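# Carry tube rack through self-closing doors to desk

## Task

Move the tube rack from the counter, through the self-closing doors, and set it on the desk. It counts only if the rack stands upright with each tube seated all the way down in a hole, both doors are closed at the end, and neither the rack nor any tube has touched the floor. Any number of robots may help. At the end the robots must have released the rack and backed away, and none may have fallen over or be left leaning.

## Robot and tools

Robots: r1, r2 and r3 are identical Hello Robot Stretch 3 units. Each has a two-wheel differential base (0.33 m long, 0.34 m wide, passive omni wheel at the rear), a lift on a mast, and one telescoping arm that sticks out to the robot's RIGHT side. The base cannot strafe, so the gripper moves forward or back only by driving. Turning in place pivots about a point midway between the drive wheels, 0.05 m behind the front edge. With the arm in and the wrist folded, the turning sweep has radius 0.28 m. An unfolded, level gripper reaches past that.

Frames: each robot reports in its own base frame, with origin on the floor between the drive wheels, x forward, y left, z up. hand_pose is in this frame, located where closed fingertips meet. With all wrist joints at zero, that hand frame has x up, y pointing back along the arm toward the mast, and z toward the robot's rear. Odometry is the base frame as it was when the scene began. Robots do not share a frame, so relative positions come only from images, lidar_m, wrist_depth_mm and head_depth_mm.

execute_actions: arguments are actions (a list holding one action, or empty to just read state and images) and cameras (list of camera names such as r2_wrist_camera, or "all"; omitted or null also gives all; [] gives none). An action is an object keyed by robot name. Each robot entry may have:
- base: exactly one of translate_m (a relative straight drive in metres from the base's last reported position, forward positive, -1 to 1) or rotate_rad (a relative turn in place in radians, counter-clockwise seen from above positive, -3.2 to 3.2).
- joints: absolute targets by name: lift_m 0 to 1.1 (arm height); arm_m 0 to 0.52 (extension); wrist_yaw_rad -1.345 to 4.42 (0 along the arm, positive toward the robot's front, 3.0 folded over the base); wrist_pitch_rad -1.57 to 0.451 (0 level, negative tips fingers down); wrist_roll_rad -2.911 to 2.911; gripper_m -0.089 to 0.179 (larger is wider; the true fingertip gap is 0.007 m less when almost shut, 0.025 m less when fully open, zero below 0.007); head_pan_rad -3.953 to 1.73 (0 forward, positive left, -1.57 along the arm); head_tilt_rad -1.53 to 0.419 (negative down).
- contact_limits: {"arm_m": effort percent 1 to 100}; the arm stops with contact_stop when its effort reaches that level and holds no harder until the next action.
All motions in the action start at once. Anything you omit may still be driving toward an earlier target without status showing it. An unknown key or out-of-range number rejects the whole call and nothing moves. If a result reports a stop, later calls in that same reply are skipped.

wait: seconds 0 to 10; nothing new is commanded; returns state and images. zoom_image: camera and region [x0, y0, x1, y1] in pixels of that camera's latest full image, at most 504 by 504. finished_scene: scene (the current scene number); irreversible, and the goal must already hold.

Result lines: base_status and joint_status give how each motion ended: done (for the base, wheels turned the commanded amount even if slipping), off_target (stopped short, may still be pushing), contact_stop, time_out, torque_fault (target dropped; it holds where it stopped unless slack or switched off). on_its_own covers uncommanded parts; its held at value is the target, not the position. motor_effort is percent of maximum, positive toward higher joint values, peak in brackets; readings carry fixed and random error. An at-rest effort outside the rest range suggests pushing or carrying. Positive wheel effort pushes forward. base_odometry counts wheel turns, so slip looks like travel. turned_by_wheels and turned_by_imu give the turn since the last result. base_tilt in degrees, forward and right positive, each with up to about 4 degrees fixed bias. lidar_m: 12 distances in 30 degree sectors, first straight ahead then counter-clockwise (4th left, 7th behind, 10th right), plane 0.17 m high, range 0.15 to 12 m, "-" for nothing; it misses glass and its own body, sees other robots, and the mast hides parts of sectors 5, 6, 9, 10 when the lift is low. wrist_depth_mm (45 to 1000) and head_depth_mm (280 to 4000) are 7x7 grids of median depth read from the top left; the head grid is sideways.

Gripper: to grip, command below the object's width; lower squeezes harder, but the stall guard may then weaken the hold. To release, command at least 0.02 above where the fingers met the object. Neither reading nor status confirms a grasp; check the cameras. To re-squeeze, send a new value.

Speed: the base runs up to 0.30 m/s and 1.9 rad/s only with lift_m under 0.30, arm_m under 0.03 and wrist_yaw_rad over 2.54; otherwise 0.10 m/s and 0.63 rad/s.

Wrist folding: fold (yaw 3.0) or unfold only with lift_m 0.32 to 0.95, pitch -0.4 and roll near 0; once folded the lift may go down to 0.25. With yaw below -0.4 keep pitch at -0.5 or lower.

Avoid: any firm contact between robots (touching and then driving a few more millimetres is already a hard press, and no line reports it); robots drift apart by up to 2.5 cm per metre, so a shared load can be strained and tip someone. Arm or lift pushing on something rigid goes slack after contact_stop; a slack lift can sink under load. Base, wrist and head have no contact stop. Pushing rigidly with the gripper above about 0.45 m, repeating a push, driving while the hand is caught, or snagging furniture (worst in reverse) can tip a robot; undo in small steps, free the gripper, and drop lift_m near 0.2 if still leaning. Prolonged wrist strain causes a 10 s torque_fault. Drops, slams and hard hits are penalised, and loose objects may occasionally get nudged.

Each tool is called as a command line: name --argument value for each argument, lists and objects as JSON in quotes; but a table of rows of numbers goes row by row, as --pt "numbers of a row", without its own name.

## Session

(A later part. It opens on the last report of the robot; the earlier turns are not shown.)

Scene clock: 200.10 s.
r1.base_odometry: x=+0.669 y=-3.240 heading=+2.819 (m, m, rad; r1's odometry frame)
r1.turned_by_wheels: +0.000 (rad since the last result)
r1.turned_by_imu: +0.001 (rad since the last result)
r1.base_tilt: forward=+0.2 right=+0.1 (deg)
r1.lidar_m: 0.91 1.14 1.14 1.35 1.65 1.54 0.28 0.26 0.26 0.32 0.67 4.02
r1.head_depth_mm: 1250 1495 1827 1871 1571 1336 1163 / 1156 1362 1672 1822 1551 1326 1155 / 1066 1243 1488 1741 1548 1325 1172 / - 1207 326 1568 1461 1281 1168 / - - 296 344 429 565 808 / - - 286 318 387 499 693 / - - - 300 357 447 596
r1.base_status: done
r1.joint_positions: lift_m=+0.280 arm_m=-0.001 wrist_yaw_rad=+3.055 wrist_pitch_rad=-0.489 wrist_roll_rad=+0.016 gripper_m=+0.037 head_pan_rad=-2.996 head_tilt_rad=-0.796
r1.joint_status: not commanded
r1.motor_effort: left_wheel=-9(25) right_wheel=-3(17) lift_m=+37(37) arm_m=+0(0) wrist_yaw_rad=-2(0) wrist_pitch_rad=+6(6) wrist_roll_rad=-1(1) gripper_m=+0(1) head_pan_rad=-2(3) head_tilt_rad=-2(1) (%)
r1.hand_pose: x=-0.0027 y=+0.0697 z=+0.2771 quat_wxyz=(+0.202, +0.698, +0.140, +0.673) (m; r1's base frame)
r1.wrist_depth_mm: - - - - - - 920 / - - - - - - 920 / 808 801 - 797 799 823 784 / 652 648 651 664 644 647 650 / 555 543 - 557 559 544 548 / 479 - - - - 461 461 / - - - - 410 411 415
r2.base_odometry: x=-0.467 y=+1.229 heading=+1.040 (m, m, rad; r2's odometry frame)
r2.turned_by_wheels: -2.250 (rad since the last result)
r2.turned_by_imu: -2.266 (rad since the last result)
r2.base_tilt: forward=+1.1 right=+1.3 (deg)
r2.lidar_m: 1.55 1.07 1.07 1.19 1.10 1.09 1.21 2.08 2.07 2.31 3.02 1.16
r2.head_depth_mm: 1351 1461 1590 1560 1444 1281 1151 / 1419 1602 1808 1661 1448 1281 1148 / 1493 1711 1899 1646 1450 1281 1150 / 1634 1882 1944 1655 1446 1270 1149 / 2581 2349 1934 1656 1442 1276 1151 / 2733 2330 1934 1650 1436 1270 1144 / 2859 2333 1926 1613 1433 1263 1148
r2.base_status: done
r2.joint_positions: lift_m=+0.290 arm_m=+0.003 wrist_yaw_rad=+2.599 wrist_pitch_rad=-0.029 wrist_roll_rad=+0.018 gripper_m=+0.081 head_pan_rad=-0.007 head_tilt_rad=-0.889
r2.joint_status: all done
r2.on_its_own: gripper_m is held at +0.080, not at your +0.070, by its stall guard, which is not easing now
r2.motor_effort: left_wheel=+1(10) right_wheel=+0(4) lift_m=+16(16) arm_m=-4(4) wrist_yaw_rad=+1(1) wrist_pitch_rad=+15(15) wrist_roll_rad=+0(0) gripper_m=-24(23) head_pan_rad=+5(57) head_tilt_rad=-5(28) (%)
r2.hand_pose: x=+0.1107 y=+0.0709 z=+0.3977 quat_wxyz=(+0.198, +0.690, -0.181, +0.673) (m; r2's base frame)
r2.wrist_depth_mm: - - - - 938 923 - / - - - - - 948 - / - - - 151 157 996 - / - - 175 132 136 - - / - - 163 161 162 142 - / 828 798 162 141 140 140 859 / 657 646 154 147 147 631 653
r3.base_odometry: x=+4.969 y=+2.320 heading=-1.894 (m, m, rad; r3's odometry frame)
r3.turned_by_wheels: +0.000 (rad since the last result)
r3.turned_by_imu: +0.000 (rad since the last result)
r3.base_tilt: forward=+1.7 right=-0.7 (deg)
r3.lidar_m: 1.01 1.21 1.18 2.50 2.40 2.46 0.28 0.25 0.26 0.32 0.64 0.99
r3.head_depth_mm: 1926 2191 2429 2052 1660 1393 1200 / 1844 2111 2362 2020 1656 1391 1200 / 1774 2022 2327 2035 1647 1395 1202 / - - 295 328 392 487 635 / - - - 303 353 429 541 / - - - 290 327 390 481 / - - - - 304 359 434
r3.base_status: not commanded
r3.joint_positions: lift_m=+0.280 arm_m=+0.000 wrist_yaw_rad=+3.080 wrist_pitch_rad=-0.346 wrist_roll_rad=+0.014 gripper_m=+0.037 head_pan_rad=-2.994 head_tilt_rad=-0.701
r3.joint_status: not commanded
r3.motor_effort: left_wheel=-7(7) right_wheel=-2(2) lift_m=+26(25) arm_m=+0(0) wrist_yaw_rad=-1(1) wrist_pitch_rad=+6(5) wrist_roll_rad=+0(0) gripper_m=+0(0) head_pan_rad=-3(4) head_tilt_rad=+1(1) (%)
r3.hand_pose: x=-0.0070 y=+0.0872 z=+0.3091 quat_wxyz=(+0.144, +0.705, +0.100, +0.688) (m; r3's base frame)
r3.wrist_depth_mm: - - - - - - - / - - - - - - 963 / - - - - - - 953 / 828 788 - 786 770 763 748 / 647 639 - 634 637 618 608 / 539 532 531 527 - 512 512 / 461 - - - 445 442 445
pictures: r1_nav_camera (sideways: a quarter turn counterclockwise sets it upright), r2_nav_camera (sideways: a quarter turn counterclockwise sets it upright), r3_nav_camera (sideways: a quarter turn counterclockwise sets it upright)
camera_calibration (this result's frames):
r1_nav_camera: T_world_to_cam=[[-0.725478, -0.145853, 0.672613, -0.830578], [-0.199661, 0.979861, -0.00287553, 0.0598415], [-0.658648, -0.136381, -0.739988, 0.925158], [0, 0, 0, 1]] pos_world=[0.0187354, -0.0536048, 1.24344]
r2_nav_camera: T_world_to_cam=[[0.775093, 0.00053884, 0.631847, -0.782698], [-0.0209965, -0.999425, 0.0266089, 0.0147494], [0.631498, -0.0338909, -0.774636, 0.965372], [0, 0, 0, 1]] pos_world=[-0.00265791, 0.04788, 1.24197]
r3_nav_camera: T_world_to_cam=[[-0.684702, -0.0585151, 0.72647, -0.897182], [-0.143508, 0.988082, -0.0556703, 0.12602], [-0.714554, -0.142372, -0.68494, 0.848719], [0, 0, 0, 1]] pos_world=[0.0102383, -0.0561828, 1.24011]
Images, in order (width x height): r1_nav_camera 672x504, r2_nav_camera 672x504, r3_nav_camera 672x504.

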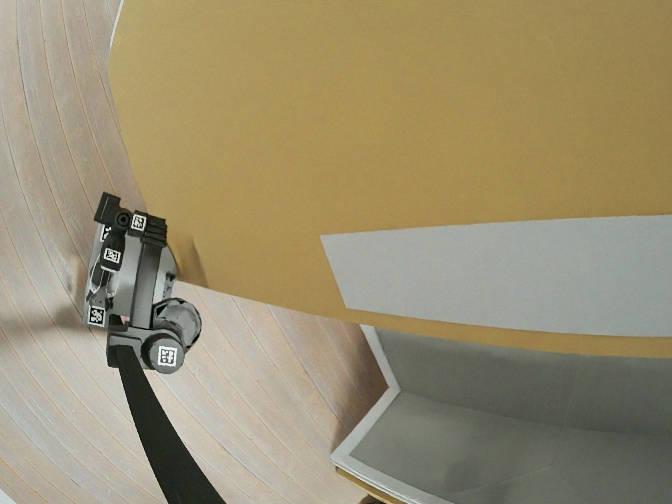

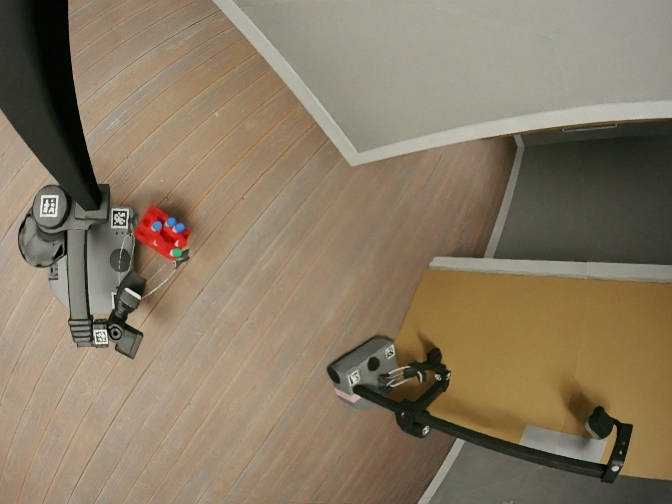

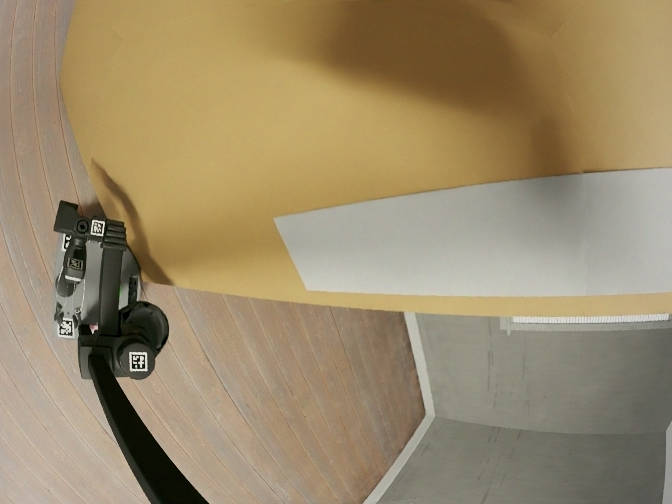

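execute_actions --actions '[{"r2":{"base":{"translate_m":0.9}}}]' --cameras '["r2_nav_camera"]'

execute_actions --actions '[{"r2":{"base":{"rotate_rad":0.6}}}]' --cameras '["r2_nav_camera"]'

Scene clock: 211.07 s.
r1.base_odometry: x=+0.669 y=-3.240 heading=+2.819 (m, m, rad; r1's odometry frame)
r1.turned_by_wheels: +0.000 (rad since the last result)
r1.turned_by_imu: +0.002 (rad since the last result)
r1.base_tilt: forward=+0.2 right=+0.1 (deg)
r1.lidar_m: 0.91 1.14 1.14 1.35 1.66 1.53 0.28 0.26 0.26 0.32 0.66 4.00
r1.head_depth_mm: 1258 1501 1824 1895 1576 1335 1163 / 1159 1370 1659 1850 1559 1319 1154 / 1075 1249 1503 1766 1536 1313 1176 / - 1202 326 1586 1467 1285 1164 / - - 295 343 428 565 808 / - - 286 318 387 499 694 / - - - 300 356 445 596
r1.base_status: not commanded
r1.joint_positions: lift_m=+0.280 arm_m=-0.001 wrist_yaw_rad=+3.055 wrist_pitch_rad=-0.489 wrist_roll_rad=+0.016 gripper_m=+0.037 head_pan_rad=-2.996 head_tilt_rad=-0.796
r1.joint_status: not commanded
r1.motor_effort: left_wheel=-9(9) right_wheel=-3(2) lift_m=+37(37) arm_m=+0(1) wrist_yaw_rad=-1(1) wrist_pitch_rad=+6(7) wrist_roll_rad=-1(0) gripper_m=+0(0) head_pan_rad=-3(2) head_tilt_rad=-1(2) (%)
r1.hand_pose: x=-0.0027 y=+0.0697 z=+0.2771 quat_wxyz=(+0.202, +0.698, +0.140, +0.673) (m; r1's base frame)
r1.wrist_depth_mm: - - - - - - 911 / - - - - - - 893 / 813 792 - 804 803 814 800 / 656 656 656 640 640 644 647 / 550 541 - 562 554 544 548 / 475 - - - - 468 468 / - - - - 413 408 408
r2.base_odometry: x=-0.012 y=+2.005 heading=+1.040 (m, m, rad; r2's odometry frame)
r2.turned_by_wheels: +0.000 (rad since the last result)
r2.turned_by_imu: +0.005 (rad since the last result)
r2.base_tilt: forward=+1.1 right=+1.3 (deg)
r2.lidar_m: 0.76 1.95 0.49 0.53 0.86 1.79 1.98 2.68 2.66 0.63 0.53 0.72
r2.head_depth_mm: 642 720 821 954 1148 1277 1152 / 675 766 879 1041 1260 1273 1148 / 732 825 946 1131 1362 1277 1145 / 820 943 1112 1342 1438 1270 1147 / 1691 1971 1950 1651 1438 1276 1152 / 1862 2143 1926 1644 1435 1276 1142 / 2049 2266 1918 1637 1424 1272 1143
r2.base_status: done
r2.joint_positions: lift_m=+0.290 arm_m=+0.003 wrist_yaw_rad=+2.599 wrist_pitch_rad=-0.029 wrist_roll_rad=+0.018 gripper_m=+0.081 head_pan_rad=-0.007 head_tilt_rad=-0.890
r2.joint_status: not commanded
r2.on_its_own: gripper_m is held at +0.080, not at your +0.070, by its stall guard, which is not easing now
r2.motor_effort: left_wheel=+1(8) right_wheel=+0(5) lift_m=+16(16) arm_m=-4(4) wrist_yaw_rad=+0(1) wrist_pitch_rad=+15(15) wrist_roll_rad=+0(0) gripper_m=-23(23) head_pan_rad=+4(5) head_tilt_rad=-4(4) (%)
r2.hand_pose: x=+0.1106 y=+0.0709 z=+0.3977 quat_wxyz=(+0.198, +0.690, -0.181, +0.673) (m; r2's base frame)
r2.wrist_depth_mm: 552 529 504 - - - - / 579 555 516 - - - - / 614 568 533 151 158 - - / 631 598 176 132 143 - - / 656 633 163 161 162 142 - / 684 642 163 141 140 140 860 / 644 645 153 147 147 624 655
r3.base_odometry: x=+4.969 y=+2.320 heading=-1.894 (m, m, rad; r3's odometry frame)
r3.turned_by_wheels: +0.000 (rad since the last result)
r3.turned_by_imu: +0.001 (rad since the last result)
r3.base_tilt: forward=+1.7 right=-0.7 (deg)
r3.lidar_m: 0.53 2.28 2.33 2.49 2.41 2.47 0.28 0.26 0.26 0.32 0.64 0.99
r3.head_depth_mm: 1921 2174 2471 2033 1656 1388 1197 / 1855 2103 2378 2059 1647 1386 1199 / 1786 2006 2309 2030 1651 1397 1196 / - - 296 330 392 485 632 / - - - 302 354 430 541 / - - - 291 327 391 481 / - - - - 305 359 434
r3.base_status: not commanded
r3.joint_positions: lift_m=+0.280 arm_m=+0.000 wrist_yaw_rad=+3.080 wrist_pitch_rad=-0.346 wrist_roll_rad=+0.014 gripper_m=+0.037 head_pan_rad=-2.994 head_tilt_rad=-0.701
r3.joint_status: not commanded
r3.motor_effort: left_wheel=-7(7) right_wheel=-3(3) lift_m=+25(25) arm_m=+0(1) wrist_yaw_rad=+0(0) wrist_pitch_rad=+5(6) wrist_roll_rad=+0(0) gripper_m=+0(0) head_pan_rad=-4(3) head_tilt_rad=+1(0) (%)
r3.hand_pose: x=-0.0070 y=+0.0872 z=+0.3091 quat_wxyz=(+0.144, +0.705, +0.100, +0.688) (m; r3's base frame)
r3.wrist_depth_mm: - - - - - - - / - - - - - - - / - - - - - - 991 / 831 798 - 789 768 752 755 / 640 635 - 623 646 626 612 / 537 535 527 524 - 521 506 / 461 - - - 447 441 438
pictures: r2_nav_camera (sideways: a quarter turn counterclockwise sets it upright)
camera_calibration (this result's frames):
r2_nav_camera: T_world_to_cam=[[0.775407, 0.000687969, 0.631462, -0.782198], [-0.0207882, -0.99943, 0.0266158, 0.0147391], [0.63112, -0.033765, -0.77495, 0.965783], [0, 0, 0, 1]] pos_world=[-0.00269704, 0.0478785, 1.24197]
Images, in order (width x height): r2_nav_camera 672x504.

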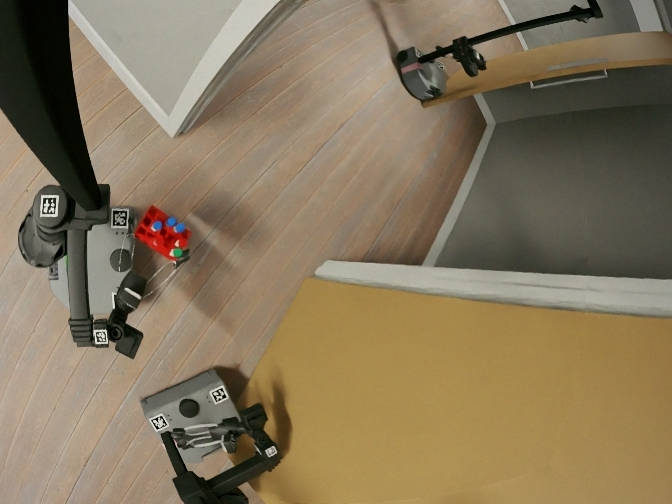

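Scene clock: 212.73 s.
r1.base_odometry: x=+0.669 y=-3.240 heading=+2.819 (m, m, rad; r1's odometry frame)
r1.turned_by_wheels: +0.000 (rad since the last result)
r1.turned_by_imu: +0.000 (rad since the last result)
r1.base_tilt: forward=+0.1 right=+0.2 (deg)
r1.lidar_m: 0.91 1.14 1.15 1.34 1.65 1.53 0.28 0.26 0.26 0.32 0.67 4.01
r1.head_depth_mm: 1258 1498 1834 1891 1572 1335 1162 / 1152 1361 1651 1855 1551 1320 1155 / 1075 1247 1487 1748 1535 1321 1176 / - 1202 326 1575 1453 1278 1167 / - - 295 344 429 565 810 / - - 286 318 387 497 693 / - - - 300 357 446 596
r1.base_status: not commanded
r1.joint_positions: lift_m=+0.280 arm_m=-0.001 wrist_yaw_rad=+3.055 wrist_pitch_rad=-0.489 wrist_roll_rad=+0.016 gripper_m=+0.037 head_pan_rad=-2.996 head_tilt_rad=-0.796
r1.joint_status: not commanded
r1.motor_effort: left_wheel=-9(9) right_wheel=-3(3) lift_m=+37(37) arm_m=+0(1) wrist_yaw_rad=-1(0) wrist_pitch_rad=+6(6) wrist_roll_rad=-1(1) gripper_m=+0(0) head_pan_rad=-2(3) head_tilt_rad=-2(1) (%)
r1.hand_pose: x=-0.0027 y=+0.0697 z=+0.2771 quat_wxyz=(+0.202, +0.698, +0.140, +0.673) (m; r1's base frame)
r1.wrist_depth_mm: - - - - - - 893 / - - - - - - 965 / 805 812 - 785 801 793 781 / 643 658 650 658 651 648 647 / 545 547 - 565 561 543 544 / 475 - - - - 464 467 / - - - - 412 415 411
r2.base_odometry: x=-0.012 y=+2.005 heading=+1.640 (m, m, rad; r2's odometry frame)
r2.turned_by_wheels: +0.600 (rad since the last result)
r2.turned_by_imu: +0.605 (rad since the last result)
r2.base_tilt: forward=+1.1 right=+1.3 (deg)
r2.lidar_m: 1.95 0.49 0.55 0.97 1.79 2.06 2.67 2.67 0.53 0.53 0.72 0.78
r2.head_depth_mm: 2200 2254 1947 1663 1442 1278 1156 / 2605 2363 1943 1651 1451 1278 1148 / 2755 2352 1943 1658 1443 1274 1149 / 2086 2149 1941 1653 1435 1275 1151 / 1881 2129 1929 1646 1434 1275 1142 / 2949 2328 1931 1647 1442 1275 1146 / 2938 2328 1934 1651 1425 1065 1145
r2.base_status: done
r2.joint_positions: lift_m=+0.290 arm_m=+0.003 wrist_yaw_rad=+2.599 wrist_pitch_rad=-0.029 wrist_roll_rad=+0.018 gripper_m=+0.081 head_pan_rad=-0.007 head_tilt_rad=-0.890
r2.joint_status: not commanded
r2.on_its_own: gripper_m is held at +0.080, not at your +0.070, by its stall guard, which is not easing now
r2.motor_effort: left_wheel=-1(6) right_wheel=+2(6) lift_m=+16(16) arm_m=-3(3) wrist_yaw_rad=+1(1) wrist_pitch_rad=+15(15) wrist_roll_rad=+0(0) gripper_m=-23(24) head_pan_rad=+4(4) head_tilt_rad=-4(5) (%)
r2.hand_pose: x=+0.1106 y=+0.0709 z=+0.3977 quat_wxyz=(+0.198, +0.690, -0.181, +0.673) (m; r2's base frame)
r2.wrist_depth_mm: - - 860 605 469 - - / - - 874 586 467 - - / - - 919 150 159 - - / - - 175 132 136 - - / - - 163 162 162 141 - / 821 794 163 141 140 141 881 / 638 649 153 146 147 634 646
r3.base_odometry: x=+4.969 y=+2.320 heading=-1.894 (m, m, rad; r3's odometry frame)
r3.turned_by_wheels: +0.000 (rad since the last result)
r3.turned_by_imu: +0.000 (rad since the last result)
r3.base_tilt: forward=+1.7 right=-0.8 (deg)
r3.lidar_m: 0.53 2.28 2.34 2.50 2.41 2.46 0.28 0.25 0.26 0.32 0.64 0.99
r3.head_depth_mm: 1927 2225 2422 2062 1645 1380 1206 / 1825 2105 2373 2031 1655 1394 1200 / 1788 2019 2324 2027 1641 1391 1194 / - - 296 329 392 486 636 / - - - 304 353 429 540 / - - - 291 327 391 482 / - - - - 304 358 434
r3.base_status: not commanded
r3.joint_positions: lift_m=+0.280 arm_m=+0.000 wrist_yaw_rad=+3.080 wrist_pitch_rad=-0.346 wrist_roll_rad=+0.014 gripper_m=+0.037 head_pan_rad=-2.994 head_tilt_rad=-0.701
r3.joint_status: not commanded
r3.motor_effort: left_wheel=-7(7) right_wheel=-2(3) lift_m=+26(26) arm_m=+1(0) wrist_yaw_rad=+0(0) wrist_pitch_rad=+5(6) wrist_roll_rad=+0(0) gripper_m=+0(0) head_pan_rad=-3(4) head_tilt_rad=+2(1) (%)
r3.hand_pose: x=-0.0070 y=+0.0872 z=+0.3091 quat_wxyz=(+0.144, +0.705, +0.100, +0.688) (m; r3's base frame)
r3.wrist_depth_mm: - - - - - - - / - - - - - - - / - - - - - - 988 / 804 806 - 777 759 759 745 / 647 641 - 623 643 616 611 / 541 534 526 526 - 515 509 / 462 - - - 447 440 437
pictures: r2_nav_camera (sideways: a quarter turn counterclockwise sets it upright)
camera_calibration (this result's frames):
r2_nav_camera: T_world_to_cam=[[0.775406, 0.00075474, 0.631462, -0.782198], [-0.0207021, -0.999431, 0.0266158, 0.0147386], [0.631123, -0.0337107, -0.77495, 0.965783], [0, 0, 0, 1]] pos_world=[-0.00270115, 0.0478778, 1.24197]
Images, in order (width x height): r2_nav_camera 672x504.

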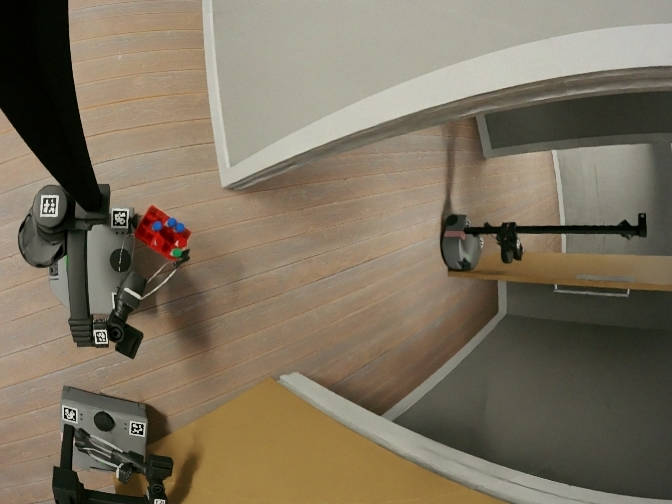

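execute_actions --actions '[{"r2":{"base":{"translate_m":0.85}}}]' --cameras '[]'

execute_actions --actions '[{"r2":{"base":{"rotate_rad":0.48}}}]' --cameras '["r2_nav_camera"]'

execute_actions --actions '[{"r2":{"base":{"translate_m":0.9}},"r3":{"base":{"translate_m":0.4}}}]' --cameras '["r2_nav_camera"]'

Scene clock: 224.00 s.
r1.base_odometry: x=+0.669 y=-3.240 heading=+2.819 (m, m, rad; r1's odometry frame)
r1.turned_by_wheels: +0.000 (rad since the last result)
r1.turned_by_imu: +0.003 (rad since the last result)
r1.base_tilt: forward=+0.2 right=+0.1 (deg)
r1.lidar_m: 0.91 1.14 1.15 1.35 1.24 1.54 0.28 0.26 0.26 0.32 0.66 4.00
r1.head_depth_mm: 1247 1509 1837 1905 1561 1330 1165 / 1161 1372 1663 1849 1564 1322 1154 / 1072 1246 1495 1749 1538 1317 1174 / - 1208 325 1567 1454 1287 1162 / - - 295 344 429 564 807 / - - 285 318 387 499 693 / - - - 300 356 447 596
r1.base_status: not commanded
r1.joint_positions: lift_m=+0.280 arm_m=-0.001 wrist_yaw_rad=+3.055 wrist_pitch_rad=-0.489 wrist_roll_rad=+0.016 gripper_m=+0.037 head_pan_rad=-2.996 head_tilt_rad=-0.796
r1.joint_status: not commanded
r1.motor_effort: left_wheel=-9(8) right_wheel=-3(2) lift_m=+37(37) arm_m=+0(0) wrist_yaw_rad=+0(1) wrist_pitch_rad=+7(6) wrist_roll_rad=-1(0) gripper_m=+0(1) head_pan_rad=-2(3) head_tilt_rad=-1(1) (%)
r1.hand_pose: x=-0.0027 y=+0.0697 z=+0.2771 quat_wxyz=(+0.202, +0.698, +0.140, +0.673) (m; r1's base frame)
r1.wrist_depth_mm: - - - - - - 898 / 981 - - - - - 919 / 834 805 - 811 800 800 771 / 643 651 654 662 652 646 642 / 543 542 - 552 563 533 542 / 480 - - - - 473 472 / - - - - 411 414 410
r2.base_odometry: x=-0.070 y=+2.853 heading=+1.640 (m, m, rad; r2's odometry frame)
r2.turned_by_wheels: +0.000 (rad since the last result)
r2.turned_by_imu: +0.004 (rad since the last result)
r2.base_tilt: forward=+1.1 right=+1.3 (deg)
r2.lidar_m: 1.10 1.91 1.13 0.98 0.44 0.44 3.49 1.01 0.56 0.55 1.11 1.30
r2.head_depth_mm: 1874 2003 1936 1669 1442 1281 1149 / 2041 2224 1939 1659 1442 1282 1151 / 1095 2154 1896 1653 1445 1279 1147 / 1422 1505 1608 1577 1437 1272 1145 / 2958 2339 1418 1556 1429 1273 1146 / 1055 2154 1832 1615 1443 1275 1144 / 2919 2330 1931 1636 1431 1271 1144
r2.base_status: done
r2.joint_positions: lift_m=+0.290 arm_m=+0.003 wrist_yaw_rad=+2.599 wrist_pitch_rad=-0.029 wrist_roll_rad=+0.018 gripper_m=+0.081 head_pan_rad=-0.007 head_tilt_rad=-0.890
r2.joint_status: not commanded
r2.on_its_own: gripper_m is held at +0.080, not at your +0.070, by its stall guard, which is not easing now
r2.motor_effort: left_wheel=-1(6) right_wheel=+2(9) lift_m=+16(16) arm_m=-4(4) wrist_yaw_rad=+1(1) wrist_pitch_rad=+15(15) wrist_roll_rad=+0(0) gripper_m=-24(23) head_pan_rad=+5(4) head_tilt_rad=-4(4) (%)
r2.hand_pose: x=+0.1106 y=+0.0709 z=+0.3977 quat_wxyz=(+0.198, +0.690, -0.181, +0.673) (m; r2's base frame)
r2.wrist_depth_mm: 760 871 - - - - - / 772 907 - - - - - / 768 915 - 151 159 - - / 800 916 175 132 147 - - / 818 918 163 161 162 141 - / 769 778 163 140 140 141 833 / 632 641 153 147 147 633 638
r3.base_odometry: x=+4.969 y=+2.320 heading=-1.894 (m, m, rad; r3's odometry frame)
r3.turned_by_wheels: +0.000 (rad since the last result)
r3.turned_by_imu: +0.002 (rad since the last result)
r3.base_tilt: forward=+1.7 right=-0.8 (deg)
r3.lidar_m: 1.01 2.28 2.34 2.49 2.40 2.46 0.28 0.26 0.26 0.32 0.64 0.99
r3.head_depth_mm: 1923 2199 2419 2029 1639 1395 1203 / 1838 2083 2354 2040 1645 1392 1198 / 1774 2019 2290 2035 1656 1386 1193 / - - 295 329 392 486 637 / - - - 303 354 429 543 / - - - 291 327 391 480 / - - - - 304 359 434
r3.base_status: not commanded
r3.joint_positions: lift_m=+0.280 arm_m=+0.000 wrist_yaw_rad=+3.080 wrist_pitch_rad=-0.346 wrist_roll_rad=+0.014 gripper_m=+0.037 head_pan_rad=-2.994 head_tilt_rad=-0.701
r3.joint_status: not commanded
r3.motor_effort: left_wheel=-7(7) right_wheel=-2(2) lift_m=+25(25) arm_m=+0(0) wrist_yaw_rad=+0(0) wrist_pitch_rad=+6(6) wrist_roll_rad=+0(0) gripper_m=+0(0) head_pan_rad=-3(3) head_tilt_rad=+1(1) (%)
r3.hand_pose: x=-0.0070 y=+0.0872 z=+0.3091 quat_wxyz=(+0.144, +0.705, +0.100, +0.688) (m; r3's base frame)
r3.wrist_depth_mm: - - - - - - - / - - - - - - - / - - - - - - 983 / 820 808 - 786 773 758 760 / 659 641 - 630 647 615 618 / 541 528 532 528 - 517 505 / 459 - - - 443 444 441
pictures: none
No camera images: the call's "cameras" was empty. Leave "cameras" out to get every camera's image.

Scene clock: 225.50 s.
r1.base_odometry: x=+0.669 y=-3.240 heading=+2.819 (m, m, rad; r1's odometry frame)
r1.turned_by_wheels: +0.000 (rad since the last result)
r1.turned_by_imu: +0.000 (rad since the last result)
r1.base_tilt: forward=+0.2 right=+0.2 (deg)
r1.lidar_m: 0.91 1.14 1.14 1.35 1.25 1.53 0.28 0.26 0.26 0.32 0.66 4.00
r1.head_depth_mm: 1252 1499 1822 1884 1561 1333 1166 / 1156 1364 1660 1855 1552 1322 1155 / 1075 1252 1492 1739 1534 1317 1175 / - 1203 326 1584 1467 1288 1170 / - - 295 344 429 567 806 / - - 285 318 387 498 694 / - - - 300 356 444 596
r1.base_status: not commanded
r1.joint_positions: lift_m=+0.280 arm_m=-0.001 wrist_yaw_rad=+3.055 wrist_pitch_rad=-0.489 wrist_roll_rad=+0.016 gripper_m=+0.037 head_pan_rad=-2.996 head_tilt_rad=-0.796
r1.joint_status: not commanded
r1.motor_effort: left_wheel=-9(9) right_wheel=-3(3) lift_m=+37(37) arm_m=+1(0) wrist_yaw_rad=+0(1) wrist_pitch_rad=+7(6) wrist_roll_rad=+0(1) gripper_m=+0(1) head_pan_rad=-2(2) head_tilt_rad=-1(2) (%)
r1.hand_pose: x=-0.0027 y=+0.0697 z=+0.2771 quat_wxyz=(+0.202, +0.698, +0.140, +0.673) (m; r1's base frame)
r1.wrist_depth_mm: 990 - - - - - 882 / 970 - - - - - 912 / 813 793 - 787 811 791 813 / 665 662 658 653 649 648 649 / 555 550 - 560 561 546 551 / 476 - - - - 474 470 / - - - - 414 412 409
r2.base_odometry: x=-0.070 y=+2.853 heading=+2.120 (m, m, rad; r2's odometry frame)
r2.turned_by_wheels: +0.480 (rad since the last result)
r2.turned_by_imu: +0.484 (rad since the last result)
r2.base_tilt: forward=+1.1 right=+1.3 (deg)
r2.lidar_m: 2.02 1.15 0.98 0.48 0.44 3.49 1.10 0.57 0.55 1.11 1.27 1.10
r2.head_depth_mm: 2767 1457 1216 1520 1442 1286 1149 / 2976 2342 1844 1546 1442 1278 1145 / 2951 2365 1956 1658 1442 1274 1144 / 1975 2199 1925 1655 1444 1271 1150 / 1916 2163 1928 1648 1442 1274 1142 / 1966 2208 1938 1643 1444 1268 1141 / 1908 2061 1930 1644 1436 1270 1146
r2.base_status: done
r2.joint_positions: lift_m=+0.290 arm_m=+0.003 wrist_yaw_rad=+2.599 wrist_pitch_rad=-0.029 wrist_roll_rad=+0.018 gripper_m=+0.081 head_pan_rad=-0.007 head_tilt_rad=-0.890
r2.joint_status: not commanded
r2.on_its_own: gripper_m is held at +0.080, not at your +0.070, by its stall guard, which is not easing now
r2.motor_effort: left_wheel=-1(6) right_wheel=+2(7) lift_m=+16(16) arm_m=-4(3) wrist_yaw_rad=+1(1) wrist_pitch_rad=+15(15) wrist_roll_rad=+0(0) gripper_m=-23(24) head_pan_rad=+4(4) head_tilt_rad=-5(5) (%)
r2.hand_pose: x=+0.1106 y=+0.0709 z=+0.3977 quat_wxyz=(+0.198, +0.690, -0.181, +0.673) (m; r2's base frame)
r2.wrist_depth_mm: 527 858 921 974 - - - / 509 867 927 - - - - / 509 910 964 151 158 - - / 497 924 176 132 136 - - / 490 718 163 161 162 141 - / 468 749 163 141 140 141 853 / 407 641 154 146 146 630 658
r3.base_odometry: x=+4.969 y=+2.320 heading=-1.894 (m, m, rad; r3's odometry frame)
r3.turned_by_wheels: +0.000 (rad since the last result)
r3.turned_by_imu: +0.000 (rad since the last result)
r3.base_tilt: forward=+1.8 right=-0.8 (deg)
r3.lidar_m: 1.02 2.28 2.34 2.50 2.40 2.46 0.28 0.26 0.26 0.32 0.64 0.99
r3.head_depth_mm: 1919 2223 2430 2025 1640 1384 1194 / 1850 2118 2382 2025 1664 1393 1196 / 1783 2013 2304 2021 1652 1385 1201 / - - 296 329 391 485 638 / - - - 303 353 428 542 / - - - 291 327 391 482 / - - - - 304 359 433
r3.base_status: not commanded
r3.joint_positions: lift_m=+0.280 arm_m=+0.000 wrist_yaw_rad=+3.080 wrist_pitch_rad=-0.346 wrist_roll_rad=+0.014 gripper_m=+0.037 head_pan_rad=-2.994 head_tilt_rad=-0.701
r3.joint_status: not commanded
r3.motor_effort: left_wheel=-7(7) right_wheel=-3(3) lift_m=+25(25) arm_m=+1(1) wrist_yaw_rad=+0(0) wrist_pitch_rad=+6(6) wrist_roll_rad=+0(1) gripper_m=+0(0) head_pan_rad=-3(4) head_tilt_rad=+0(1) (%)
r3.hand_pose: x=-0.0070 y=+0.0872 z=+0.3091 quat_wxyz=(+0.144, +0.705, +0.100, +0.688) (m; r3's base frame)
r3.wrist_depth_mm: - - - - - - - / - - - - - - - / - - - - - - 980 / 806 811 - 786 772 762 746 / 648 640 - 624 649 622 599 / 536 531 530 525 - 512 513 / 458 - - - 444 443 440
pictures: r2_nav_camera (sideways: a quarter turn counterclockwise sets it upright)
camera_calibration (this result's frames):
r2_nav_camera: T_world_to_cam=[[0.775483, 0.000800322, 0.631368, -0.782076], [-0.0206395, -0.999433, 0.0266175, 0.014736], [0.631031, -0.0336725, -0.775026, 0.965883], [0, 0, 0, 1]] pos_world=[-0.00271126, 0.0478773, 1.24197]
Images, in order (width x height): r2_nav_camera 672x504.

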